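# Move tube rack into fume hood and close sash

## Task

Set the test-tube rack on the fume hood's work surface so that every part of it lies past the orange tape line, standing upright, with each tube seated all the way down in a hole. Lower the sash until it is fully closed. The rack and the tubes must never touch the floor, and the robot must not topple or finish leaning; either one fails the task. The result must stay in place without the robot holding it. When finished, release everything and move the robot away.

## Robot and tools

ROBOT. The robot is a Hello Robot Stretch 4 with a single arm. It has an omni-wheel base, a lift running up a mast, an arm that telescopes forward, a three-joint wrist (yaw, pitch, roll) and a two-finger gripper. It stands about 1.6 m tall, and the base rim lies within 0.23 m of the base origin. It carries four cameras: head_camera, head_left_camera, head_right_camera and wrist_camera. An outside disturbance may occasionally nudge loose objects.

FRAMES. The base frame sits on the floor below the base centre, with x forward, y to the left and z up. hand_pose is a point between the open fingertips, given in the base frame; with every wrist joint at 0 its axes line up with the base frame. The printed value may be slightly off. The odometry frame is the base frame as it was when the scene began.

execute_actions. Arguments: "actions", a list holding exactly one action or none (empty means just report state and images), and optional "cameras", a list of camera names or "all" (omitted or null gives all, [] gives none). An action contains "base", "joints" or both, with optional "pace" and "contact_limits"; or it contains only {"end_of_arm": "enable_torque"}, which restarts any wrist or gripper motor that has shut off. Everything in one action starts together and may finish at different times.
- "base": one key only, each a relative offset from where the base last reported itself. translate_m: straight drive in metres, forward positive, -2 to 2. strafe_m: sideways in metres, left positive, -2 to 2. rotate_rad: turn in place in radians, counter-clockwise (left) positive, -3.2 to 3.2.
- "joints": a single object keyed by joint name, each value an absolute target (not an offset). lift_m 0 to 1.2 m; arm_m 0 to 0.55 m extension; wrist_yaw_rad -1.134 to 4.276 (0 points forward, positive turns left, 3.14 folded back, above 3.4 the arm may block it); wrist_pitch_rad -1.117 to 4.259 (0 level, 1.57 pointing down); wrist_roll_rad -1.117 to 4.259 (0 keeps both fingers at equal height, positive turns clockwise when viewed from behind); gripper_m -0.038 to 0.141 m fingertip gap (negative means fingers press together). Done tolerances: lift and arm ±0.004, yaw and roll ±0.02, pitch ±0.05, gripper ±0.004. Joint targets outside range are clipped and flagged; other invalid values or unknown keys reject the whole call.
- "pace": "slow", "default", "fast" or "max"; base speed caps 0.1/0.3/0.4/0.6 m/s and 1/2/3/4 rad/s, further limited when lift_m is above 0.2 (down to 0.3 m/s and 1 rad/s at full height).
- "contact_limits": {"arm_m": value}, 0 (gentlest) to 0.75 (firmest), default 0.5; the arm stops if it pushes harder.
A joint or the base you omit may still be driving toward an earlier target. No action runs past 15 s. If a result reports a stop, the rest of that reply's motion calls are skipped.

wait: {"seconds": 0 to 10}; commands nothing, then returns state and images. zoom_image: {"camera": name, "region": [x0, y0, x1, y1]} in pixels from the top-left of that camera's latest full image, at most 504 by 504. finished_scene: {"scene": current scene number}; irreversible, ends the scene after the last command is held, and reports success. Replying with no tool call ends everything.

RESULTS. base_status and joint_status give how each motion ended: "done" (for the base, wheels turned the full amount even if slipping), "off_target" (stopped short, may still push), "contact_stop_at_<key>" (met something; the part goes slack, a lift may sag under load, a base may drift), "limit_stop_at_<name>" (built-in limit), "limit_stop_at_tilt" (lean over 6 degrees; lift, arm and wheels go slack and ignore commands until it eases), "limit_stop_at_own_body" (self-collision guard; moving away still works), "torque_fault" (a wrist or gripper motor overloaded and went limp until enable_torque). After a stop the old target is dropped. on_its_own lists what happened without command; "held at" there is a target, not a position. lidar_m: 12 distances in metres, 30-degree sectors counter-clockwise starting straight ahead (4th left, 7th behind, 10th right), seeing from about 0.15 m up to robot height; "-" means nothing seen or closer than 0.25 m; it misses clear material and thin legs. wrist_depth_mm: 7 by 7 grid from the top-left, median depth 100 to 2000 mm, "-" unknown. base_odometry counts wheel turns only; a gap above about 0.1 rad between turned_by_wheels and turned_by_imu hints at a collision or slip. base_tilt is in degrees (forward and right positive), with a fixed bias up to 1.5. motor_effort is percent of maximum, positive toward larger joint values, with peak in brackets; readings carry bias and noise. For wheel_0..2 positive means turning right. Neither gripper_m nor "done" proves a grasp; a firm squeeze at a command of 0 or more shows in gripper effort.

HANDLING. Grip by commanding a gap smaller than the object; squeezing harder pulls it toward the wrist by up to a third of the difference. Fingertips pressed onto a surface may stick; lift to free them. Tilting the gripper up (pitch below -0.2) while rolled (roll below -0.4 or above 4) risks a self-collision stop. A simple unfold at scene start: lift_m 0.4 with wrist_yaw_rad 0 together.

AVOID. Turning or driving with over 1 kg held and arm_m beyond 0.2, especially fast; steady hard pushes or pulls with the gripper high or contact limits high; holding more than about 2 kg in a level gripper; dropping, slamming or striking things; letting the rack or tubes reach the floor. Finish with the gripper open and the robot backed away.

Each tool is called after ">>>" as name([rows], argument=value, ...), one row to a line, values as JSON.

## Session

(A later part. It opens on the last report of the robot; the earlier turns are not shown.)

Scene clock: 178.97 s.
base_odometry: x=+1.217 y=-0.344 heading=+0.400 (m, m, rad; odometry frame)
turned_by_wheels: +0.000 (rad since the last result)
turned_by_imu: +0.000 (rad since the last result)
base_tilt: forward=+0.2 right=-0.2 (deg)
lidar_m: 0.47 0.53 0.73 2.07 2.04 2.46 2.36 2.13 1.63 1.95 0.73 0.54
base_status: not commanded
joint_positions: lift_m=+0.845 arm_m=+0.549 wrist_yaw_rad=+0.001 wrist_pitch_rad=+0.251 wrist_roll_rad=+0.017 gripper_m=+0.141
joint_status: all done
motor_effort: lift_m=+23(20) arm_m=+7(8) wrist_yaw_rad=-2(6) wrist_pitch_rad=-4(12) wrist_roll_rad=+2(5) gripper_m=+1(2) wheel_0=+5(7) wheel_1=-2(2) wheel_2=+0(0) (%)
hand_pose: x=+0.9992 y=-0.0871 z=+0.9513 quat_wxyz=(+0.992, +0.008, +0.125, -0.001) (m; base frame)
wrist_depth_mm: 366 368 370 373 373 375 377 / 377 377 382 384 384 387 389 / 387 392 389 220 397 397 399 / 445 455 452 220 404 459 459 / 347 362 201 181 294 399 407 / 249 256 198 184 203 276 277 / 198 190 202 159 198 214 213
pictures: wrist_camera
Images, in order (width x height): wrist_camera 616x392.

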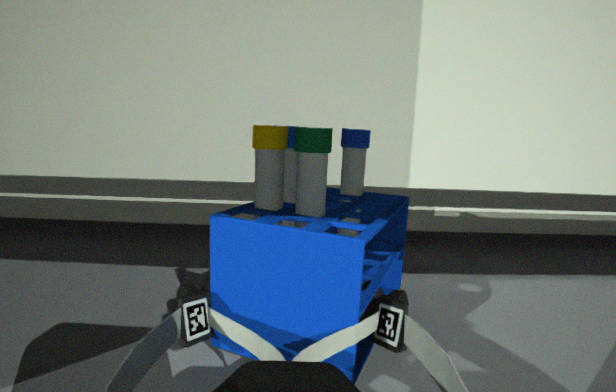

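>>> execute_actions([
  {"joints":{"gripper_m":0.075},"base":{"translate_m":0.05},"pace":"slow"},
], cameras=["wrist_camera"])

Scene clock: 182.73 s.
base_odometry: x=+1.262 y=-0.325 heading=+0.401 (m, m, rad; odometry frame)
turned_by_wheels: +0.000 (rad since the last result)
turned_by_imu: -0.001 (rad since the last result)
base_tilt: forward=+0.2 right=-0.4 (deg)
lidar_m: 0.44 0.48 0.69 2.24 2.07 2.55 2.42 2.12 1.65 1.95 0.66 0.48
base_status: done
joint_positions: lift_m=+0.845 arm_m=+0.549 wrist_yaw_rad=+0.000 wrist_pitch_rad=+0.251 wrist_roll_rad=+0.017 gripper_m=+0.075
joint_status: all done
motor_effort: lift_m=+22(22) arm_m=+7(7) wrist_yaw_rad=+1(2) wrist_pitch_rad=-5(4) wrist_roll_rad=+1(2) gripper_m=+0(0) wheel_0=+5(9) wheel_1=+5(8) wheel_2=-5(8) (%)
hand_pose: x=+0.9991 y=-0.0874 z=+0.9512 quat_wxyz=(+0.992, +0.008, +0.125, -0.001) (m; base frame)
wrist_depth_mm: 317 320 324 324 325 329 330 / 329 330 330 334 336 338 338 / 336 340 342 220 343 345 347 / 397 397 353 222 353 357 364 / 347 362 201 181 291 394 402 / 249 257 198 185 198 274 276 / 198 191 202 164 198 209 214
pictures: wrist_camera
Images, in order (width x height): wrist_camera 616x392.

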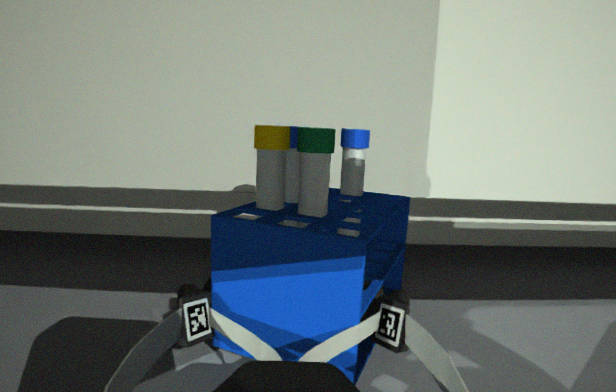

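>>> execute_actions([
  {"joints":{"gripper_m":0.062},"base":{"translate_m":0.035},"pace":"slow"},
], cameras=["wrist_camera"])

>>> execute_actions([
  {"joints":{"gripper_m":0.141},"pace":"slow"},
], cameras=["wrist_camera"])

Scene clock: 184.43 s.
base_odometry: x=+1.294 y=-0.311 heading=+0.401 (m, m, rad; odometry frame)
turned_by_wheels: +0.000 (rad since the last result)
turned_by_imu: +0.000 (rad since the last result)
base_tilt: forward=+0.1 right=-0.3 (deg)
lidar_m: 0.42 0.46 0.63 2.41 2.07 2.55 2.45 2.13 1.63 1.97 0.62 0.44
base_status: done
joint_positions: lift_m=+0.845 arm_m=+0.549 wrist_yaw_rad=+0.000 wrist_pitch_rad=+0.251 wrist_roll_rad=+0.017 gripper_m=+0.062
joint_status: all done
motor_effort: lift_m=+23(22) arm_m=+7(7) wrist_yaw_rad=+1(0) wrist_pitch_rad=-5(4) wrist_roll_rad=+1(2) gripper_m=-7(7) wheel_0=+4(6) wheel_1=+6(8) wheel_2=-5(8) (%)
hand_pose: x=+0.9991 y=-0.0874 z=+0.9512 quat_wxyz=(+0.992, +0.009, +0.125, -0.001) (m; base frame)
wrist_depth_mm: 287 289 289 291 293 296 296 / 297 296 298 301 300 304 304 / 304 306 306 237 310 312 314 / 359 315 315 212 319 322 325 / 345 357 197 181 294 377 382 / 251 255 196 183 204 274 277 / 198 190 196 181 198 209 213
pictures: wrist_camera
Images, in order (width x height): wrist_camera 616x392.

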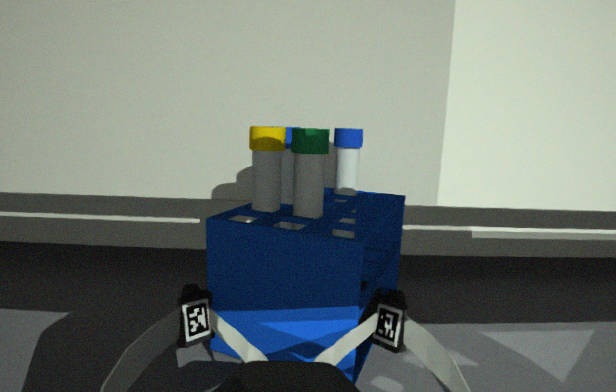

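Scene clock: 188.23 s.
base_odometry: x=+1.294 y=-0.311 heading=+0.401 (m, m, rad; odometry frame)
turned_by_wheels: +0.000 (rad since the last result)
turned_by_imu: -0.001 (rad since the last result)
base_tilt: forward=+0.2 right=-0.2 (deg)
lidar_m: 0.43 0.46 0.61 2.40 2.08 2.57 2.47 2.18 1.65 1.96 0.62 0.45
base_status: not commanded
joint_positions: lift_m=+0.845 arm_m=+0.549 wrist_yaw_rad=+0.000 wrist_pitch_rad=+0.251 wrist_roll_rad=+0.017 gripper_m=+0.141
joint_status: all done
motor_effort: lift_m=+23(22) arm_m=+7(7) wrist_yaw_rad=+1(2) wrist_pitch_rad=-5(5) wrist_roll_rad=+1(2) gripper_m=+2(6) wheel_0=+4(4) wheel_1=+6(6) wheel_2=-5(5) (%)
hand_pose: x=+0.9991 y=-0.0874 z=+0.9512 quat_wxyz=(+0.992, +0.009, +0.125, -0.001) (m; base frame)
wrist_depth_mm: 286 289 290 291 294 294 296 / 294 297 298 298 303 303 306 / 306 306 306 224 310 314 315 / 362 315 317 218 319 322 327 / 349 362 200 182 293 379 379 / 250 255 197 184 204 276 277 / 197 191 202 159 199 214 213
pictures: wrist_camera
Images, in order (width x height): wrist_camera 616x392.

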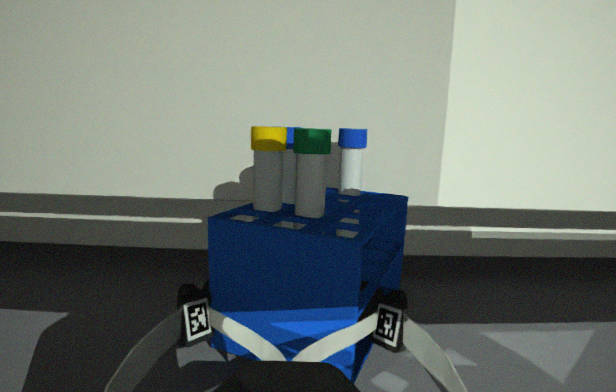

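>>> execute_actions([
  {"joints":{"gripper_m":0.062},"pace":"slow"},
], cameras=[])

>>> execute_actions([
  {"base":{"translate_m":0.035},"pace":"slow"},
], cameras=["wrist_camera"])

>>> execute_actions([
  {"joints":{"gripper_m":0.141},"pace":"slow"},
], cameras=["wrist_camera"])

Scene clock: 192.27 s.
base_odometry: x=+1.294 y=-0.311 heading=+0.401 (m, m, rad; odometry frame)
turned_by_wheels: +0.000 (rad since the last result)
turned_by_imu: -0.001 (rad since the last result)
base_tilt: forward=+0.2 right=-0.3 (deg)
lidar_m: 0.42 0.46 0.63 2.42 2.06 2.57 2.45 2.15 1.64 1.96 0.64 0.46
base_status: not commanded
joint_positions: lift_m=+0.845 arm_m=+0.549 wrist_yaw_rad=+0.000 wrist_pitch_rad=+0.251 wrist_roll_rad=+0.017 gripper_m=+0.062
joint_status: all done
motor_effort: lift_m=+23(22) arm_m=+7(7) wrist_yaw_rad=+1(1) wrist_pitch_rad=-5(3) wrist_roll_rad=+1(1) gripper_m=-8(7) wheel_0=+4(4) wheel_1=+6(6) wheel_2=-5(5) (%)
hand_pose: x=+0.9991 y=-0.0874 z=+0.9512 quat_wxyz=(+0.992, +0.009, +0.125, -0.001) (m; base frame)
wrist_depth_mm: 286 286 290 293 291 294 294 / 294 297 300 300 300 301 304 / 304 304 306 236 310 312 314 / 359 317 315 213 315 322 324 / 347 359 200 180 294 379 379 / 249 255 196 183 204 276 276 / 198 190 196 181 198 208 213
pictures: none
No camera images: the call's "cameras" was empty. Leave "cameras" out to get every camera's image.

Scene clock: 193.73 s.
base_odometry: x=+1.326 y=-0.298 heading=+0.399 (m, m, rad; odometry frame)
turned_by_wheels: -0.002 (rad since the last result)
turned_by_imu: -0.004 (rad since the last result)
base_tilt: forward=+0.1 right=-0.4 (deg)
lidar_m: 0.38 0.42 0.56 2.42 2.07 2.60 2.49 2.12 1.67 1.97 0.58 0.39
base_status: done
joint_positions: lift_m=+0.845 arm_m=+0.549 wrist_yaw_rad=-0.023 wrist_pitch_rad=+0.258 wrist_roll_rad=+0.018 gripper_m=+0.062
joint_status: not commanded
on_its_own: wrist_yaw_rad is at rest, and its effort (+69) is outside its rest range (-13 to +13); wrist_pitch_rad is at rest, and its effort (-25) is outside its rest range (-23 to +23)
motor_effort: lift_m=+22(22) arm_m=+7(7) wrist_yaw_rad=+69(68) wrist_pitch_rad=-25(24) wrist_roll_rad=-1(2) gripper_m=-4(7) wheel_0=-3(7) wheel_1=+0(8) wheel_2=-25(24) (%)
hand_pose: x=+0.9965 y=-0.0939 z=+0.9493 quat_wxyz=(+0.992, +0.011, +0.128, -0.013) (m; base frame)
wrist_depth_mm: 253 256 258 262 266 270 273 / 259 264 267 270 274 277 281 / 267 272 273 182 283 287 291 / 277 279 283 190 290 296 300 / 329 334 229 161 176 355 359 / 242 249 181 163 160 267 267 / 193 186 186 166 164 195 211
pictures: wrist_camera
Images, in order (width x height): wrist_camera 616x392.

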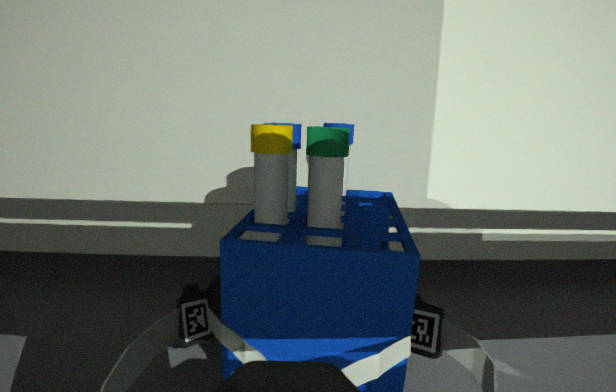

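Scene clock: 197.53 s.
base_odometry: x=+1.326 y=-0.298 heading=+0.399 (m, m, rad; odometry frame)
turned_by_wheels: +0.000 (rad since the last result)
turned_by_imu: -0.001 (rad since the last result)
base_tilt: forward=+0.1 right=-0.3 (deg)
lidar_m: 0.38 0.42 0.60 2.40 2.07 2.58 2.49 2.18 1.65 1.97 0.56 0.40
base_status: not commanded
joint_positions: lift_m=+0.845 arm_m=+0.549 wrist_yaw_rad=-0.020 wrist_pitch_rad=+0.258 wrist_roll_rad=+0.019 gripper_m=+0.141
joint_status: all done
on_its_own: wrist_yaw_rad is at rest, and its effort (+59) is outside its rest range (-13 to +13); wrist_pitch_rad is at rest, and its effort (-25) is outside its rest range (-23 to +23)
motor_effort: lift_m=+22(22) arm_m=+7(7) wrist_yaw_rad=+59(68) wrist_pitch_rad=-25(24) wrist_roll_rad=-4(4) gripper_m=+1(5) wheel_0=-3(3) wheel_1=+0(0) wheel_2=-22(25) (%)
hand_pose: x=+0.9968 y=-0.0930 z=+0.9493 quat_wxyz=(+0.992, +0.011, +0.128, -0.011) (m; base frame)
wrist_depth_mm: 253 255 259 260 265 270 271 / 259 263 267 270 273 277 278 / 267 271 276 181 282 286 287 / 276 281 286 187 287 294 298 / 327 332 334 160 158 353 357 / 245 247 193 164 160 268 268 / 193 187 194 167 163 195 210
pictures: wrist_camera
Images, in order (width x height): wrist_camera 616x392.

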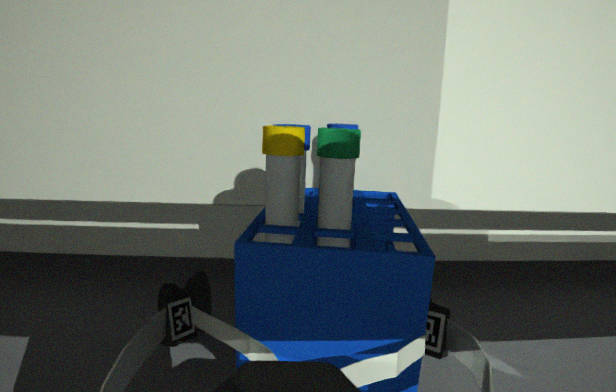

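>>> execute_actions([
  {"joints":{"arm_m":0.53},"base":{"strafe_m":-0.02},"pace":"slow"},
], cameras=["wrist_camera"])

>>> execute_actions([
  {"joints":{"arm_m":0.45},"pace":"slow"},
], cameras=["wrist_camera"])

Scene clock: 198.87 s.
base_odometry: x=+1.334 y=-0.316 heading=+0.399 (m, m, rad; odometry frame)
turned_by_wheels: +0.000 (rad since the last result)
turned_by_imu: +0.000 (rad since the last result)
base_tilt: forward=+0.1 right=-0.2 (deg)
lidar_m: 0.38 0.42 0.56 2.42 2.09 2.60 2.48 2.13 1.65 1.96 0.54 0.40
base_status: done
joint_positions: lift_m=+0.845 arm_m=+0.531 wrist_yaw_rad=+0.000 wrist_pitch_rad=+0.252 wrist_roll_rad=+0.018 gripper_m=+0.141
joint_status: all done
motor_effort: lift_m=+22(22) arm_m=-6(4) wrist_yaw_rad=+0(60) wrist_pitch_rad=-7(25) wrist_roll_rad=-1(4) gripper_m=+0(0) wheel_0=+8(6) wheel_1=-2(8) wheel_2=-4(18) (%)
hand_pose: x=+0.9813 y=-0.0874 z=+0.9510 quat_wxyz=(+0.992, +0.009, +0.126, -0.001) (m; base frame)
wrist_depth_mm: 272 276 274 277 278 278 282 / 279 281 282 285 285 287 290 / 286 290 289 258 296 296 297 / 297 298 298 204 300 306 307 / 349 353 180 172 336 364 366 / 251 256 183 174 192 276 276 / 199 190 190 174 182 209 214
pictures: wrist_camera
Images, in order (width x height): wrist_camera 616x392.

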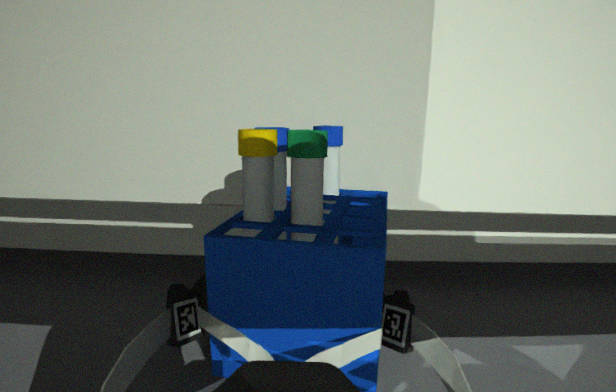

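Scene clock: 200.93 s.
base_odometry: x=+1.334 y=-0.316 heading=+0.399 (m, m, rad; odometry frame)
turned_by_wheels: +0.000 (rad since the last result)
turned_by_imu: -0.001 (rad since the last result)
base_tilt: forward=+0.2 right=-0.2 (deg)
lidar_m: 0.38 0.41 0.57 2.42 2.09 2.58 2.47 2.13 1.62 1.92 0.54 0.41
base_status: not commanded
joint_positions: lift_m=+0.845 arm_m=+0.451 wrist_yaw_rad=+0.000 wrist_pitch_rad=+0.251 wrist_roll_rad=+0.018 gripper_m=+0.141
joint_status: all done
motor_effort: lift_m=+22(22) arm_m=-7(6) wrist_yaw_rad=+1(3) wrist_pitch_rad=-6(7) wrist_roll_rad=-1(0) gripper_m=+1(1) wheel_0=+5(7) wheel_1=-2(2) wheel_2=-3(4) (%)
hand_pose: x=+0.9017 y=-0.0874 z=+0.9512 quat_wxyz=(+0.992, +0.009, +0.125, -0.001) (m; base frame)
wrist_depth_mm: 345 345 351 349 351 353 355 / 355 357 359 364 362 366 366 / 368 368 370 373 258 373 379 / 421 427 424 382 234 260 392 / 349 359 370 257 236 257 402 / 250 210 264 248 204 245 276 / 198 197 202 154 208 208 215
pictures: wrist_camera
Images, in order (width x height): wrist_camera 616x392.

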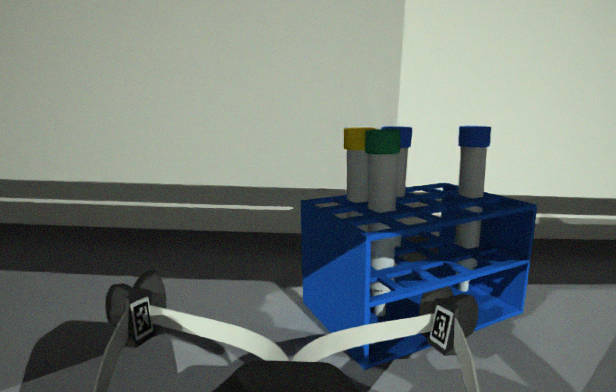

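>>> execute_actions([
  {"joints":{"arm_m":0.33,"lift_m":0.87},"pace":"slow"},
], cameras=["wrist_camera"])

>>> zoom_image(camera="wrist_camera", region=[280,100,560,330])

Scene clock: 203.63 s.
base_odometry: x=+1.334 y=-0.316 heading=+0.399 (m, m, rad; odometry frame)
turned_by_wheels: +0.000 (rad since the last result)
turned_by_imu: -0.001 (rad since the last result)
base_tilt: forward=+0.3 right=-0.3 (deg)
lidar_m: 0.39 0.42 0.58 2.42 2.11 2.58 2.49 2.13 1.64 1.94 0.57 0.42
base_status: not commanded
joint_positions: lift_m=+0.870 arm_m=+0.331 wrist_yaw_rad=+0.000 wrist_pitch_rad=+0.253 wrist_roll_rad=+0.018 gripper_m=+0.141
joint_status: all done
motor_effort: lift_m=+23(24) arm_m=-7(10) wrist_yaw_rad=+2(1) wrist_pitch_rad=-11(11) wrist_roll_rad=+0(0) gripper_m=-1(0) wheel_0=+5(5) wheel_1=-2(2) wheel_2=-3(3) (%)
hand_pose: x=+0.7815 y=-0.0874 z=+0.9755 quat_wxyz=(+0.992, +0.009, +0.126, -0.001) (m; base frame)
wrist_depth_mm: 455 459 459 466 473 473 473 / 469 469 477 480 480 484 488 / 484 488 488 492 492 504 504 / 535 549 559 504 262 504 512 / 410 421 439 228 236 277 473 / 294 210 310 234 195 274 324 / 235 232 238 153 206 247 259
pictures: wrist_camera
Images, in order (width x height): wrist_camera 616x392.

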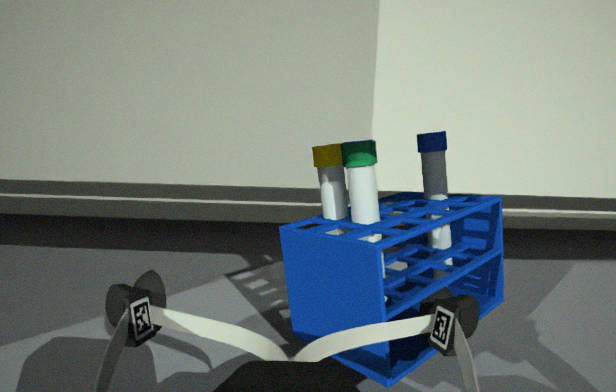

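Region (280, 100, 560, 330) of wrist_camera's 616x392 image, scaled by 1.800; it fills the top 414 rows of this view, and the rest is white.

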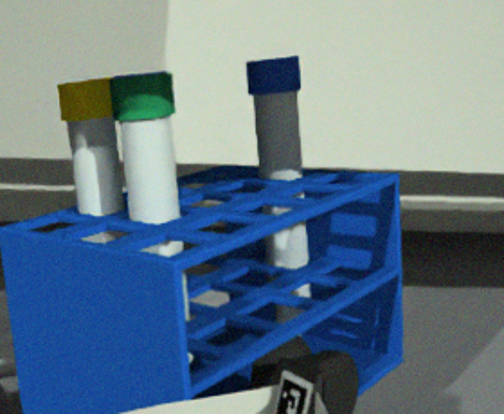

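>>> execute_actions([
  {"joints":{"lift_m":0.847},"pace":"slow"},
], cameras=["wrist_camera"])

>>> execute_actions([
  {"base":{"strafe_m":-0.04},"joints":{"arm_m":0.35},"pace":"slow"},
], cameras=["wrist_camera","head_camera"])

Scene clock: 204.73 s.
base_odometry: x=+1.334 y=-0.316 heading=+0.399 (m, m, rad; odometry frame)
turned_by_wheels: +0.000 (rad since the last result)
turned_by_imu: +0.000 (rad since the last result)
base_tilt: forward=+0.2 right=-0.3 (deg)
lidar_m: 0.38 0.41 0.57 2.41 2.11 2.58 2.49 2.14 1.64 1.93 0.56 0.41
base_status: not commanded
joint_positions: lift_m=+0.860 arm_m=+0.331 wrist_yaw_rad=+0.003 wrist_pitch_rad=+0.244 wrist_roll_rad=+0.018 gripper_m=+0.141
joint_status: lift_m contact_stop (moved -0.010 of -0.023)
on_its_own: lift_m is slack since a contact_stop (your +0.847 is given up)
motor_effort: lift_m=+15(21) arm_m=-7(7) wrist_yaw_rad=-8(7) wrist_pitch_rad=+15(25) wrist_roll_rad=+0(1) gripper_m=-1(0) wheel_0=+4(5) wheel_1=-2(2) wheel_2=-1(3) (%)
hand_pose: x=+0.7822 y=-0.0866 z=+0.9685 quat_wxyz=(+0.993, +0.009, +0.122, +0.000) (m; base frame)
wrist_depth_mm: 459 459 462 466 469 469 469 / 473 477 480 477 477 480 484 / 480 484 492 492 492 496 504 / 549 544 554 500 262 504 512 / 418 436 449 228 235 278 496 / 298 209 315 234 195 282 332 / 234 233 239 154 207 250 263
pictures: wrist_camera
Images, in order (width x height): wrist_camera 616x392.

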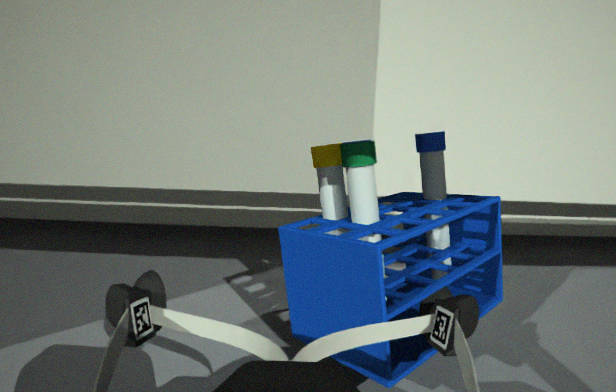

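not run: a stop came earlier in this reply.

>>> execute_actions([
  {"base":{"strafe_m":-0.05},"pace":"slow"},
], cameras=["wrist_camera","head_camera"])

Scene clock: 206.70 s.
base_odometry: x=+1.353 y=-0.362 heading=+0.399 (m, m, rad; odometry frame)
turned_by_wheels: +0.000 (rad since the last result)
turned_by_imu: +0.000 (rad since the last result)
base_tilt: forward=+0.2 right=-0.2 (deg)
lidar_m: 0.37 0.42 0.58 2.40 2.15 2.59 2.49 2.08 1.60 1.91 0.57 0.40
base_status: done
joint_positions: lift_m=+0.862 arm_m=+0.331 wrist_yaw_rad=+0.003 wrist_pitch_rad=+0.248 wrist_roll_rad=+0.018 gripper_m=+0.141
joint_status: not commanded
on_its_own: lift_m is slack since a contact_stop (your +0.847 is given up)
motor_effort: lift_m=+19(18) arm_m=-6(6) wrist_yaw_rad=-8(7) wrist_pitch_rad=+3(9) wrist_roll_rad=-1(1) gripper_m=+0(1) wheel_0=+6(13) wheel_1=-4(8) wheel_2=+1(1) (%)
hand_pose: x=+0.7819 y=-0.0867 z=+0.9698 quat_wxyz=(+0.992, +0.009, +0.124, +0.000) (m; base frame)
wrist_depth_mm: 455 459 466 466 469 469 473 / 473 469 480 480 477 477 484 / 484 484 492 492 492 496 500 / 544 549 554 500 265 504 512 / 415 430 439 228 235 278 484 / 294 208 309 234 195 273 327 / 232 230 235 154 206 246 259
pictures: head_camera, wrist_camera
Images, in order (width x height): head_camera 420x560, wrist_camera 616x392.

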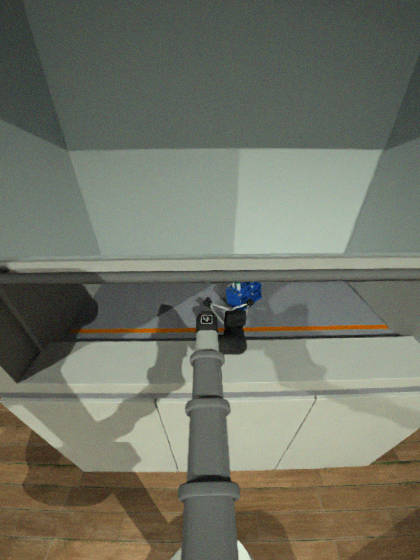

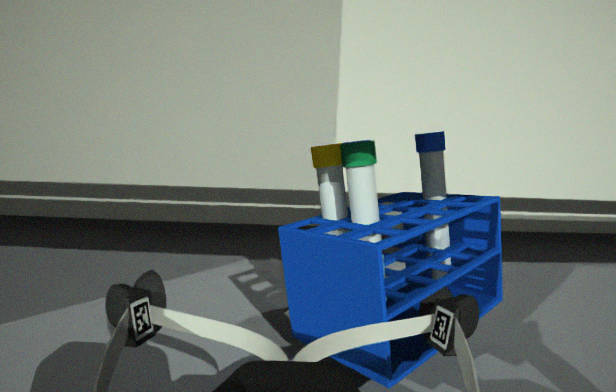

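>>> execute_actions([
  {"joints":{"arm_m":0.42,"lift_m":0.865},"pace":"slow"},
], cameras=[])

>>> execute_actions([
  {"joints":{"lift_m":0.838},"pace":"slow"},
], cameras=["wrist_camera"])

Scene clock: 209.20 s.
base_odometry: x=+1.353 y=-0.362 heading=+0.399 (m, m, rad; odometry frame)
turned_by_wheels: +0.000 (rad since the last result)
turned_by_imu: -0.001 (rad since the last result)
base_tilt: forward=+0.3 right=-0.2 (deg)
lidar_m: 0.37 0.42 0.53 2.38 2.14 2.61 2.49 2.06 1.59 1.88 0.55 0.41
base_status: not commanded
joint_positions: lift_m=+0.865 arm_m=+0.419 wrist_yaw_rad=+0.000 wrist_pitch_rad=+0.253 wrist_roll_rad=+0.018 gripper_m=+0.141
joint_status: all done
motor_effort: lift_m=+21(22) arm_m=+7(7) wrist_yaw_rad=+2(7) wrist_pitch_rad=-11(11) wrist_roll_rad=-1(1) gripper_m=+1(0) wheel_0=+4(6) wheel_1=-4(4) wheel_2=+1(1) (%)
hand_pose: x=+0.8689 y=-0.0873 z=+0.9707 quat_wxyz=(+0.992, +0.009, +0.126, -0.001) (m; base frame)
wrist_depth_mm: 370 377 379 377 382 387 387 / 382 384 389 389 394 397 399 / 399 399 402 402 404 410 410 / 452 459 415 415 267 418 424 / 394 413 424 227 234 278 459 / 286 209 301 233 194 279 314 / 226 226 231 154 206 239 245
pictures: none
No camera images: the call's "cameras" was empty. Leave "cameras" out to get every camera's image.

Scene clock: 210.23 s.
base_odometry: x=+1.353 y=-0.362 heading=+0.399 (m, m, rad; odometry frame)
turned_by_wheels: +0.000 (rad since the last result)
turned_by_imu: +0.000 (rad since the last result)
base_tilt: forward=+0.2 right=-0.2 (deg)
lidar_m: 0.37 0.40 0.56 2.44 2.17 2.61 2.48 2.05 1.59 1.88 0.57 0.41
base_status: not commanded
joint_positions: lift_m=+0.838 arm_m=+0.419 wrist_yaw_rad=+0.000 wrist_pitch_rad=+0.249 wrist_roll_rad=+0.018 gripper_m=+0.141
joint_status: all done
motor_effort: lift_m=+13(18) arm_m=+7(7) wrist_yaw_rad=+2(2) wrist_pitch_rad=+1(10) wrist_roll_rad=+0(1) gripper_m=+1(1) wheel_0=+4(4) wheel_1=-4(4) wheel_2=+1(1) (%)
hand_pose: x=+0.8692 y=-0.0875 z=+0.9455 quat_wxyz=(+0.992, +0.009, +0.124, -0.001) (m; base frame)
wrist_depth_mm: 373 377 379 382 384 387 389 / 382 387 389 394 397 397 399 / 397 402 402 407 402 407 413 / 455 459 462 413 226 272 469 / 338 351 359 228 195 273 392 / 242 208 255 231 191 251 268 / 191 190 195 151 196 202 207
pictures: wrist_camera
Images, in order (width x height): wrist_camera 616x392.

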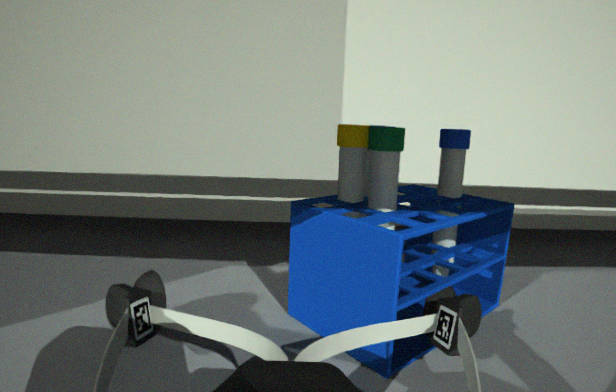

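>>> execute_actions([
  {"base":{"strafe_m":-0.05},"joints":{"lift_m":0.835},"pace":"slow"},
], cameras=["wrist_camera"])

Scene clock: 212.07 s.
base_odometry: x=+1.373 y=-0.408 heading=+0.399 (m, m, rad; odometry frame)
turned_by_wheels: +0.000 (rad since the last result)
turned_by_imu: +0.000 (rad since the last result)
base_tilt: forward=+0.2 right=-0.3 (deg)
lidar_m: 0.38 0.41 0.59 2.43 2.15 2.60 2.48 1.98 1.55 1.85 0.52 0.41
base_status: done
joint_positions: lift_m=+0.836 arm_m=+0.419 wrist_yaw_rad=+0.002 wrist_pitch_rad=+0.244 wrist_roll_rad=+0.016 gripper_m=+0.141
joint_status: all done
motor_effort: lift_m=+11(13) arm_m=+7(7) wrist_yaw_rad=-5(5) wrist_pitch_rad=+13(15) wrist_roll_rad=+4(4) gripper_m=+1(0) wheel_0=+6(12) wheel_1=-5(11) wheel_2=+0(1) (%)
hand_pose: x=+0.8697 y=-0.0868 z=+0.9440 quat_wxyz=(+0.993, +0.008, +0.122, +0.000) (m; base frame)
wrist_depth_mm: 375 379 377 382 382 389 389 / 387 389 392 392 392 397 397 / 394 397 399 399 399 407 410 / 452 459 455 236 273 421 473 / 342 353 357 200 245 359 399 / 243 213 243 206 191 270 271 / 191 185 191 156 194 204 208
pictures: wrist_camera
Images, in order (width x height): wrist_camera 616x392.

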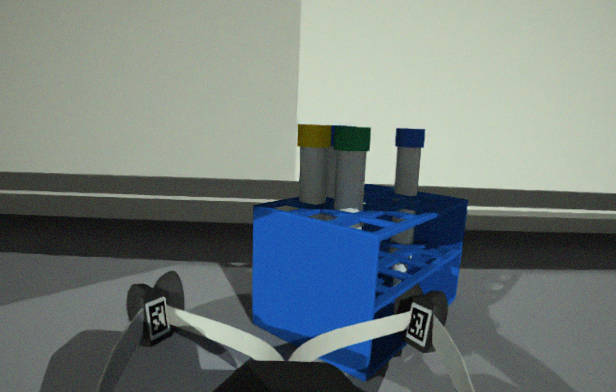

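>>> execute_actions([
  {"joints":{"lift_m":0.841},"pace":"slow"},
], cameras=["wrist_camera"])

>>> execute_actions([
  {"base":{"strafe_m":-0.04},"pace":"slow"},
], cameras=["wrist_camera"])

Scene clock: 213.10 s.
base_odometry: x=+1.373 y=-0.408 heading=+0.399 (m, m, rad; odometry frame)
turned_by_wheels: +0.000 (rad since the last result)
turned_by_imu: +0.000 (rad since the last result)
base_tilt: forward=+0.1 right=-0.3 (deg)
lidar_m: 0.36 0.39 0.58 2.42 2.15 2.60 2.50 1.99 1.56 1.85 0.57 0.40
base_status: not commanded
joint_positions: lift_m=+0.841 arm_m=+0.419 wrist_yaw_rad=+0.001 wrist_pitch_rad=+0.250 wrist_roll_rad=+0.018 gripper_m=+0.141
joint_status: all done
motor_effort: lift_m=+22(23) arm_m=+7(7) wrist_yaw_rad=-3(5) wrist_pitch_rad=-2(14) wrist_roll_rad=+0(4) gripper_m=+0(2) wheel_0=+7(7) wheel_1=-5(5) wheel_2=+0(0) (%)
hand_pose: x=+0.8692 y=-0.0872 z=+0.9475 quat_wxyz=(+0.992, +0.009, +0.125, -0.001) (m; base frame)
wrist_depth_mm: 375 377 377 379 384 387 387 / 384 389 387 394 392 394 399 / 397 399 399 402 402 407 410 / 455 455 466 410 235 421 473 / 342 353 364 216 224 289 394 / 245 208 257 220 191 252 270 / 193 189 196 160 195 204 209
pictures: wrist_camera
Images, in order (width x height): wrist_camera 616x392.

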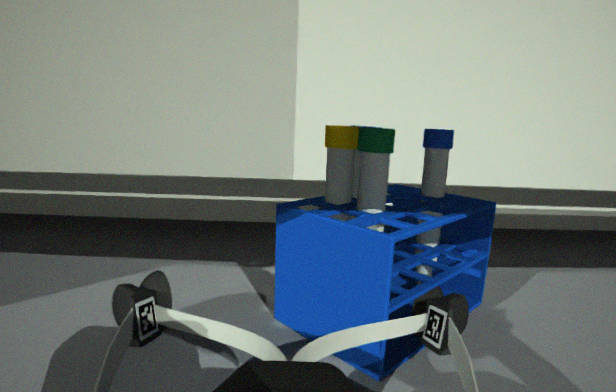

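Scene clock: 214.57 s.
base_odometry: x=+1.388 y=-0.445 heading=+0.399 (m, m, rad; odometry frame)
turned_by_wheels: +0.000 (rad since the last result)
turned_by_imu: +0.000 (rad since the last result)
base_tilt: forward=+0.2 right=-0.3 (deg)
lidar_m: 0.38 0.41 0.57 2.42 2.23 2.62 2.51 1.92 1.52 1.80 0.57 0.41
base_status: done
joint_positions: lift_m=+0.841 arm_m=+0.419 wrist_yaw_rad=+0.001 wrist_pitch_rad=+0.250 wrist_roll_rad=+0.018 gripper_m=+0.141
joint_status: not commanded
motor_effort: lift_m=+22(22) arm_m=+7(7) wrist_yaw_rad=-2(1) wrist_pitch_rad=-2(3) wrist_roll_rad=+0(0) gripper_m=+2(1) wheel_0=+4(10) wheel_1=-4(10) wheel_2=+0(1) (%)
hand_pose: x=+0.8692 y=-0.0872 z=+0.9475 quat_wxyz=(+0.992, +0.009, +0.125, -0.001) (m; base frame)
wrist_depth_mm: 373 377 379 377 382 382 384 / 384 387 392 392 394 394 397 / 397 399 399 399 270 410 410 / 455 455 455 256 238 418 473 / 340 353 364 211 224 330 394 / 245 210 257 216 190 253 270 / 193 193 196 160 194 204 208
pictures: wrist_camera
Images, in order (width x height): wrist_camera 616x392.

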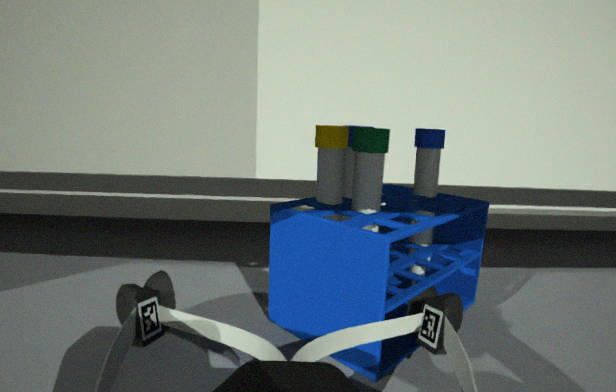

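>>> execute_actions([
  {"joints":{"lift_m":0.844},"pace":"slow"},
], cameras=[])

>>> execute_actions([
  {"joints":{"wrist_yaw_rad":-0.15},"pace":"slow"},
], cameras=["wrist_camera"])

Scene clock: 215.53 s.
base_odometry: x=+1.388 y=-0.445 heading=+0.399 (m, m, rad; odometry frame)
turned_by_wheels: +0.000 (rad since the last result)
turned_by_imu: +0.000 (rad since the last result)
base_tilt: forward=+0.3 right=-0.2 (deg)
lidar_m: 0.37 0.41 0.60 2.42 2.26 2.60 2.48 1.93 1.50 1.80 0.56 0.41
base_status: not commanded
joint_positions: lift_m=+0.844 arm_m=+0.419 wrist_yaw_rad=+0.001 wrist_pitch_rad=+0.251 wrist_roll_rad=+0.018 gripper_m=+0.141
joint_status: all done
motor_effort: lift_m=+22(25) arm_m=+7(7) wrist_yaw_rad=-1(2) wrist_pitch_rad=-4(4) wrist_roll_rad=+0(1) gripper_m=+0(1) wheel_0=+4(4) wheel_1=-4(4) wheel_2=+0(0) (%)
hand_pose: x=+0.8692 y=-0.0872 z=+0.9503 quat_wxyz=(+0.992, +0.009, +0.125, -0.001) (m; base frame)
wrist_depth_mm: 373 377 379 382 382 384 387 / 382 384 389 392 392 397 397 / 397 402 399 397 399 407 410 / 455 462 462 242 239 418 477 / 343 357 370 213 223 287 399 / 248 207 263 218 190 257 274 / 196 193 200 160 196 208 213
pictures: none
No camera images: the call's "cameras" was empty. Leave "cameras" out to get every camera's image.

Scene clock: 216.20 s.
base_odometry: x=+1.388 y=-0.445 heading=+0.399 (m, m, rad; odometry frame)
turned_by_wheels: +0.000 (rad since the last result)
turned_by_imu: +0.000 (rad since the last result)
base_tilt: forward=+0.3 right=-0.3 (deg)
lidar_m: 0.38 0.40 0.59 2.41 2.24 2.62 2.48 1.92 1.51 1.79 0.57 0.42
base_status: not commanded
joint_positions: lift_m=+0.844 arm_m=+0.419 wrist_yaw_rad=-0.149 wrist_pitch_rad=+0.251 wrist_roll_rad=+0.018 gripper_m=+0.141
joint_status: all done
motor_effort: lift_m=+22(22) arm_m=+7(7) wrist_yaw_rad=-1(3) wrist_pitch_rad=-4(4) wrist_roll_rad=-1(0) gripper_m=+0(0) wheel_0=+4(4) wheel_1=-4(4) wheel_2=+0(0) (%)
hand_pose: x=+0.8530 y=-0.1279 z=+0.9503 quat_wxyz=(+0.989, +0.018, +0.124, -0.075) (m; base frame)
wrist_depth_mm: 357 370 384 399 413 433 452 / 368 382 392 413 430 445 466 / 377 394 407 418 439 466 484 / 430 452 466 247 237 473 549 / 345 357 370 218 225 283 404 / 250 208 263 225 191 258 276 / 197 193 201 154 198 208 213
pictures: wrist_camera
Images, in order (width x height): wrist_camera 616x392.

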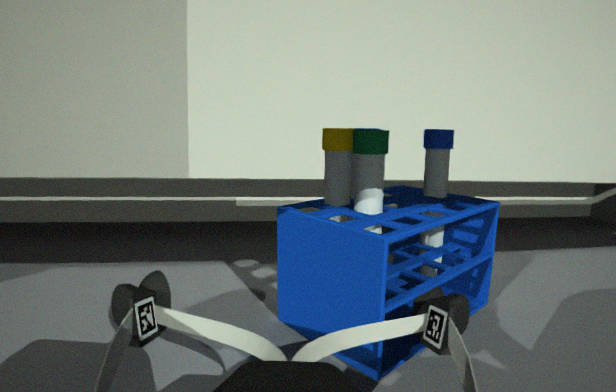

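>>> execute_actions([
  {"joints":{"arm_m":0.55,"wrist_yaw_rad":-0.15},"pace":"slow","contact_limits":{"arm_m":0.3}},
], cameras=["wrist_camera"])

>>> execute_actions([
  {"base":{"strafe_m":-0.06},"pace":"slow"},
], cameras=["wrist_camera"])

Scene clock: 219.17 s.
base_odometry: x=+1.388 y=-0.445 heading=+0.399 (m, m, rad; odometry frame)
turned_by_wheels: +0.000 (rad since the last result)
turned_by_imu: -0.001 (rad since the last result)
base_tilt: forward=+0.2 right=-0.4 (deg)
lidar_m: 0.38 0.40 0.59 2.43 2.23 2.61 2.50 1.96 1.51 1.79 0.58 0.42
base_status: not commanded
joint_positions: lift_m=+0.844 arm_m=+0.548 wrist_yaw_rad=-0.155 wrist_pitch_rad=+0.254 wrist_roll_rad=+0.019 gripper_m=+0.141
joint_status: all done
on_its_own: wrist_yaw_rad is at rest, and its effort (+15) is outside its rest range (-13 to +13)
motor_effort: lift_m=+22(23) arm_m=+11(14) wrist_yaw_rad=+15(17) wrist_pitch_rad=-13(14) wrist_roll_rad=-3(3) gripper_m=+1(0) wheel_0=+4(4) wheel_1=-4(4) wheel_2=+0(0) (%)
contact_limits: arm_m 0.3
hand_pose: x=+0.9814 y=-0.1295 z=+0.9493 quat_wxyz=(+0.989, +0.019, +0.126, -0.078) (m; base frame)
wrist_depth_mm: 247 255 266 276 287 301 310 / 253 263 273 285 296 310 322 / 260 271 281 291 265 320 334 / 270 279 293 237 236 329 349 / 317 327 342 213 189 286 389 / 245 207 258 219 189 253 268 / 193 190 198 159 195 199 210
pictures: wrist_camera
Images, in order (width x height): wrist_camera 616x392.

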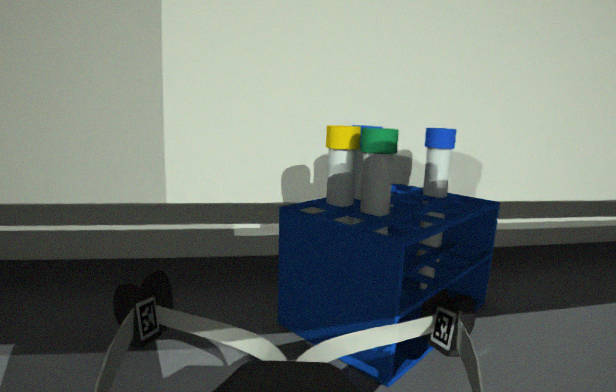

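Scene clock: 220.90 s.
base_odometry: x=+1.411 y=-0.500 heading=+0.400 (m, m, rad; odometry frame)
turned_by_wheels: +0.000 (rad since the last result)
turned_by_imu: +0.000 (rad since the last result)
base_tilt: forward=+0.3 right=-0.3 (deg)
lidar_m: 0.37 0.42 0.60 2.41 2.24 2.60 2.49 1.86 1.46 1.74 0.58 0.39
base_status: done
joint_positions: lift_m=+0.844 arm_m=+0.548 wrist_yaw_rad=-0.161 wrist_pitch_rad=+0.255 wrist_roll_rad=+0.019 gripper_m=+0.141
joint_status: not commanded
on_its_own: wrist_yaw_rad is at rest, and its effort (+32) is outside its rest range (-13 to +13)
motor_effort: lift_m=+22(22) arm_m=+11(10) wrist_yaw_rad=+32(34) wrist_pitch_rad=-16(17) wrist_roll_rad=-2(3) gripper_m=+1(1) wheel_0=+7(17) wheel_1=-2(3) wheel_2=-2(2) (%)
hand_pose: x=+0.9807 y=-0.1309 z=+0.9492 quat_wxyz=(+0.989, +0.019, +0.126, -0.081) (m; base frame)
wrist_depth_mm: 247 255 266 277 289 303 314 / 255 262 273 286 298 310 325 / 260 270 282 204 306 324 338 / 270 279 296 206 268 338 353 / 315 327 334 179 187 387 394 / 245 238 199 182 173 270 271 / 195 187 194 179 178 201 211
pictures: wrist_camera
Images, in order (width x height): wrist_camera 616x392.

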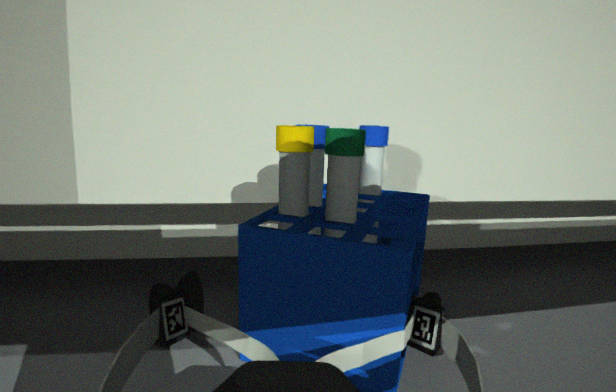

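>>> execute_actions([
  {"base":{"strafe_m":-0.05},"pace":"slow"},
], cameras=["wrist_camera"])

Scene clock: 222.70 s.
base_odometry: x=+1.430 y=-0.546 heading=+0.400 (m, m, rad; odometry frame)
turned_by_wheels: +0.001 (rad since the last result)
turned_by_imu: +0.000 (rad since the last result)
base_tilt: forward=+0.0 right=-0.3 (deg)
lidar_m: 0.39 0.41 0.59 2.44 2.29 2.61 2.50 1.81 1.40 1.70 0.57 0.40
base_status: done
joint_positions: lift_m=+0.844 arm_m=+0.548 wrist_yaw_rad=-0.149 wrist_pitch_rad=+0.253 wrist_roll_rad=+0.018 gripper_m=+0.141
joint_status: not commanded
motor_effort: lift_m=+22(22) arm_m=+10(11) wrist_yaw_rad=-4(31) wrist_pitch_rad=-11(16) wrist_roll_rad=+0(3) gripper_m=+0(0) wheel_0=+11(12) wheel_1=-2(9) wheel_2=-2(3) (%)
hand_pose: x=+0.9824 y=-0.1278 z=+0.9496 quat_wxyz=(+0.989, +0.018, +0.125, -0.075) (m; base frame)
wrist_depth_mm: 246 256 264 273 285 297 307 / 253 264 272 283 294 306 319 / 259 270 277 255 304 317 330 / 268 278 285 204 314 330 343 / 319 329 173 167 329 387 399 / 245 249 177 170 183 271 272 / 195 188 182 172 176 207 211
pictures: wrist_camera
Images, in order (width x height): wrist_camera 616x392.

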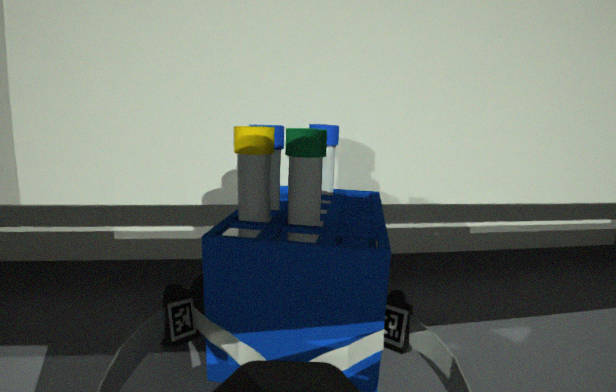

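>>> execute_actions([
  {"base":{"translate_m":0.02},"joints":{"gripper_m":0.062,"wrist_yaw_rad":0},"pace":"slow"},
], cameras=["wrist_camera"])

>>> execute_actions([
  {"joints":{"gripper_m":0.141}},
], cameras=["wrist_camera","head_camera"])

Scene clock: 226.90 s.
base_odometry: x=+1.448 y=-0.538 heading=+0.398 (m, m, rad; odometry frame)
turned_by_wheels: -0.002 (rad since the last result)
turned_by_imu: -0.040 (rad since the last result)
base_tilt: forward=+0.2 right=-0.3 (deg)
lidar_m: 0.35 0.40 0.52 2.89 2.35 2.65 2.49 1.85 1.41 1.68 0.55 0.39
base_status: done
joint_positions: lift_m=+0.844 arm_m=+0.548 wrist_yaw_rad=-0.022 wrist_pitch_rad=+0.259 wrist_roll_rad=+0.020 gripper_m=+0.062
joint_status: wrist_yaw_rad off_target (ended at -0.022, target +0.000); the others done
on_its_own: wrist_yaw_rad is at rest, and its effort (+66) is outside its rest range (-13 to +13); wrist_pitch_rad is at rest, and its effort (-27) is outside its rest range (-23 to +23)
motor_effort: lift_m=+20(22) arm_m=+10(10) wrist_yaw_rad=+66(94) wrist_pitch_rad=-27(38) wrist_roll_rad=-7(10) gripper_m=-5(6) wheel_0=+1(12) wheel_1=+0(16) wheel_2=-21(32) (%)
hand_pose: x=+0.9961 y=-0.0937 z=+0.9482 quat_wxyz=(+0.992, +0.011, +0.129, -0.012) (m; base frame)
wrist_depth_mm: 228 231 236 241 248 252 255 / 234 238 244 249 254 259 265 / 241 247 250 163 263 268 273 / 248 254 257 168 270 279 282 / 301 309 172 160 163 338 345 / 242 247 143 143 147 266 266 / 191 185 146 147 151 183 208
pictures: wrist_camera
Images, in order (width x height): wrist_camera 616x392.

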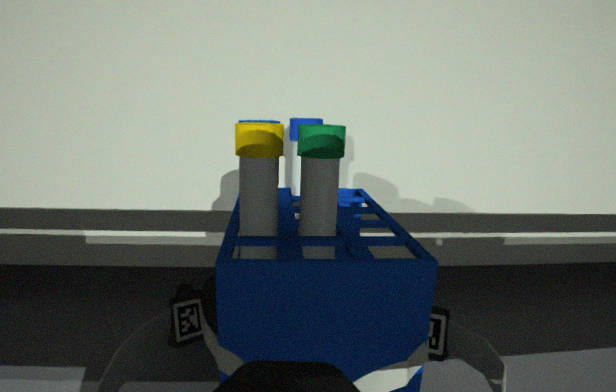

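Scene clock: 228.70 s.
base_odometry: x=+1.448 y=-0.538 heading=+0.398 (m, m, rad; odometry frame)
turned_by_wheels: +0.000 (rad since the last result)
turned_by_imu: +0.000 (rad since the last result)
base_tilt: forward=+0.0 right=-0.3 (deg)
lidar_m: 0.36 0.38 0.50 2.91 2.34 2.68 2.50 1.86 1.43 1.68 0.57 0.38
base_status: not commanded
joint_positions: lift_m=+0.844 arm_m=+0.548 wrist_yaw_rad=-0.023 wrist_pitch_rad=+0.261 wrist_roll_rad=+0.020 gripper_m=+0.141
joint_status: all done
on_its_own: wrist_yaw_rad is at rest, and its effort (+68) is outside its rest range (-13 to +13); wrist_pitch_rad is at rest, and its effort (-32) is outside its rest range (-23 to +23)
motor_effort: lift_m=+21(20) arm_m=+10(10) wrist_yaw_rad=+68(70) wrist_pitch_rad=-32(33) wrist_roll_rad=-6(6) gripper_m=+0(5) wheel_0=+1(1) wheel_1=+0(0) wheel_2=-21(21) (%)
hand_pose: x=+0.9958 y=-0.0938 z=+0.9477 quat_wxyz=(+0.991, +0.011, +0.130, -0.013) (m; base frame)
wrist_depth_mm: 229 234 237 243 249 254 258 / 236 240 246 250 256 262 265 / 244 248 251 165 266 271 274 / 251 256 259 171 272 281 285 / 304 310 224 162 167 340 347 / 243 247 145 146 148 265 265 / 193 186 156 149 153 194 208
pictures: head_camera, wrist_camera
Images, in order (width x height): head_camera 420x560, wrist_camera 616x392.

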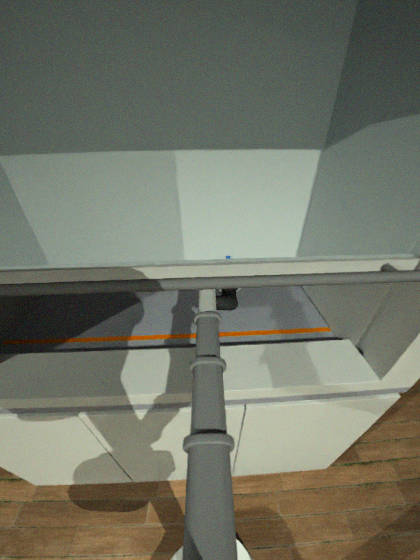

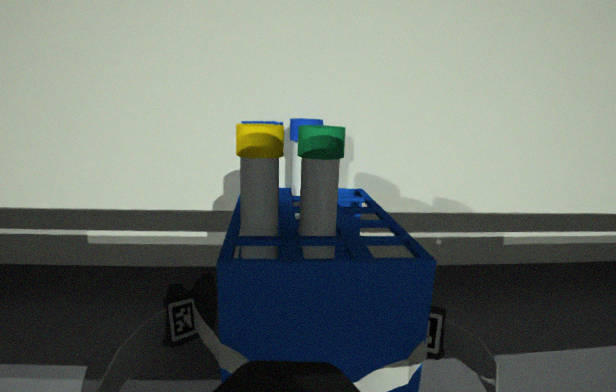

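>>> execute_actions([
  {"base":{"strafe_m":-0.03},"pace":"slow"},
], cameras=["wrist_camera"])

>>> execute_actions([
  {"base":{"translate_m":-0.025},"pace":"slow"},
], cameras=["wrist_camera"])

Scene clock: 230.20 s.
base_odometry: x=+1.459 y=-0.566 heading=+0.397 (m, m, rad; odometry frame)
turned_by_wheels: -0.002 (rad since the last result)
turned_by_imu: +0.024 (rad since the last result)
base_tilt: forward=+0.1 right=-0.3 (deg)
lidar_m: 0.36 0.40 0.56 2.82 2.35 2.63 2.50 1.81 1.39 1.66 0.56 0.38
base_status: done
joint_positions: lift_m=+0.844 arm_m=+0.548 wrist_yaw_rad=-0.023 wrist_pitch_rad=+0.259 wrist_roll_rad=+0.020 gripper_m=+0.141
joint_status: not commanded
on_its_own: wrist_yaw_rad is at rest, and its effort (+66) is outside its rest range (-13 to +13); wrist_pitch_rad is at rest, and its effort (-28) is outside its rest range (-23 to +23)
motor_effort: lift_m=+21(20) arm_m=+10(10) wrist_yaw_rad=+66(72) wrist_pitch_rad=-28(33) wrist_roll_rad=-7(5) gripper_m=+2(1) wheel_0=+5(6) wheel_1=-4(8) wheel_2=-20(22) (%)
hand_pose: x=+0.9960 y=-0.0938 z=+0.9481 quat_wxyz=(+0.991, +0.011, +0.129, -0.013) (m; base frame)
wrist_depth_mm: 233 236 239 244 248 251 255 / 238 243 248 252 255 259 263 / 247 251 254 165 264 268 272 / 255 260 262 171 272 277 282 / 309 315 309 164 165 336 340 / 243 245 188 147 150 265 266 / 193 186 176 150 153 195 208
pictures: wrist_camera
Images, in order (width x height): wrist_camera 616x392.

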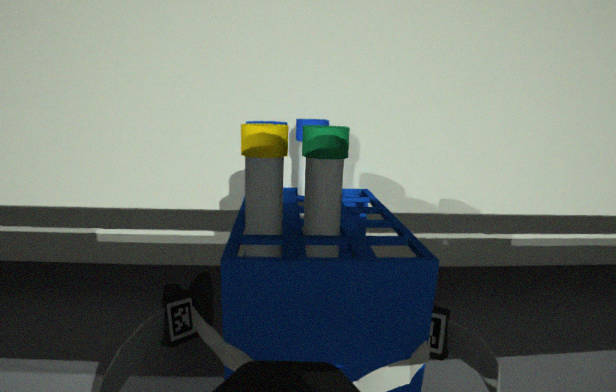

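Scene clock: 231.50 s.
base_odometry: x=+1.436 y=-0.575 heading=+0.396 (m, m, rad; odometry frame)
turned_by_wheels: -0.001 (rad since the last result)
turned_by_imu: -0.002 (rad since the last result)
base_tilt: forward=+0.2 right=-0.2 (deg)
lidar_m: 0.38 0.42 0.58 2.64 2.35 2.61 2.49 1.80 1.37 1.66 0.59 0.40
base_status: done
joint_positions: lift_m=+0.844 arm_m=+0.548 wrist_yaw_rad=-0.004 wrist_pitch_rad=+0.251 wrist_roll_rad=+0.018 gripper_m=+0.141
joint_status: not commanded
motor_effort: lift_m=+21(21) arm_m=+10(10) wrist_yaw_rad=+13(66) wrist_pitch_rad=-6(28) wrist_roll_rad=-1(6) gripper_m=+2(1) wheel_0=-6(11) wheel_1=-6(6) wheel_2=-1(17) (%)
hand_pose: x=+0.9983 y=-0.0885 z=+0.9503 quat_wxyz=(+0.992, +0.009, +0.125, -0.003) (m; base frame)
wrist_depth_mm: 256 258 263 264 268 271 272 / 263 267 271 273 276 278 281 / 273 274 277 253 283 286 290 / 279 283 283 191 291 297 297 / 334 338 193 161 334 353 357 / 249 243 169 165 165 274 277 / 198 191 175 167 170 210 214
pictures: wrist_camera
Images, in order (width x height): wrist_camera 616x392.

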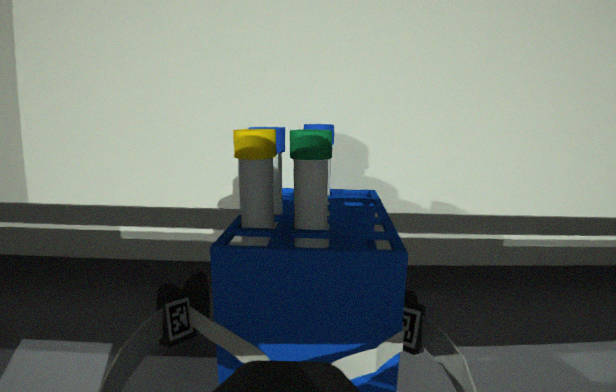

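>>> execute_actions([
  {"base":{"strafe_m":-0.02},"joints":{"wrist_pitch_rad":0.27},"pace":"slow"},
], cameras=["wrist_camera"])

>>> zoom_image(camera="wrist_camera", region=[340,230,520,392])

Scene clock: 232.80 s.
base_odometry: x=+1.444 y=-0.594 heading=+0.397 (m, m, rad; odometry frame)
turned_by_wheels: +0.001 (rad since the last result)
turned_by_imu: +0.001 (rad since the last result)
base_tilt: forward=+0.2 right=-0.1 (deg)
lidar_m: 0.39 0.39 0.57 2.61 2.37 2.64 2.49 1.83 1.37 1.63 0.57 0.40
base_status: done
joint_positions: lift_m=+0.844 arm_m=+0.548 wrist_yaw_rad=+0.003 wrist_pitch_rad=+0.268 wrist_roll_rad=+0.017 gripper_m=+0.141
joint_status: all done
motor_effort: lift_m=+20(20) arm_m=+9(10) wrist_yaw_rad=-9(11) wrist_pitch_rad=+5(6) wrist_roll_rad=+2(2) gripper_m=+0(1) wheel_0=+11(14) wheel_1=+0(11) wheel_2=-1(1) (%)
hand_pose: x=+0.9978 y=-0.0866 z=+0.9458 quat_wxyz=(+0.991, +0.008, +0.133, +0.000) (m; base frame)
wrist_depth_mm: 256 259 260 262 264 265 268 / 265 267 270 271 273 274 276 / 273 277 276 274 282 282 283 / 282 285 285 194 289 293 296 / 334 338 163 161 322 351 355 / 243 245 167 165 171 266 267 / 193 187 174 168 171 204 209
pictures: wrist_camera
Images, in order (width x height): wrist_camera 616x392.

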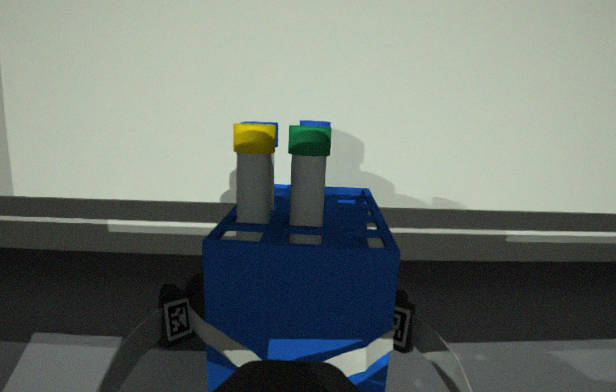

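Region (340, 230, 520, 392) of wrist_camera's 616x392 image, scaled by 2.800; it fills the top 454 rows of this view, and the rest is white.

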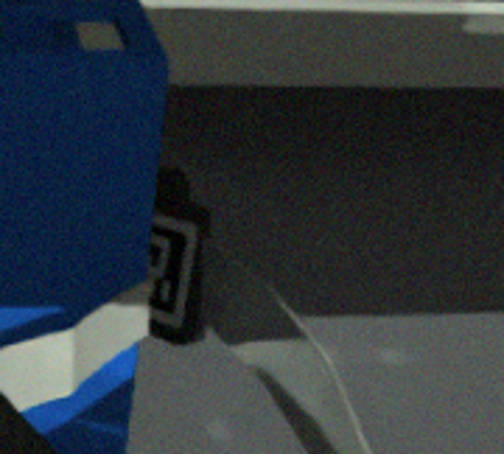

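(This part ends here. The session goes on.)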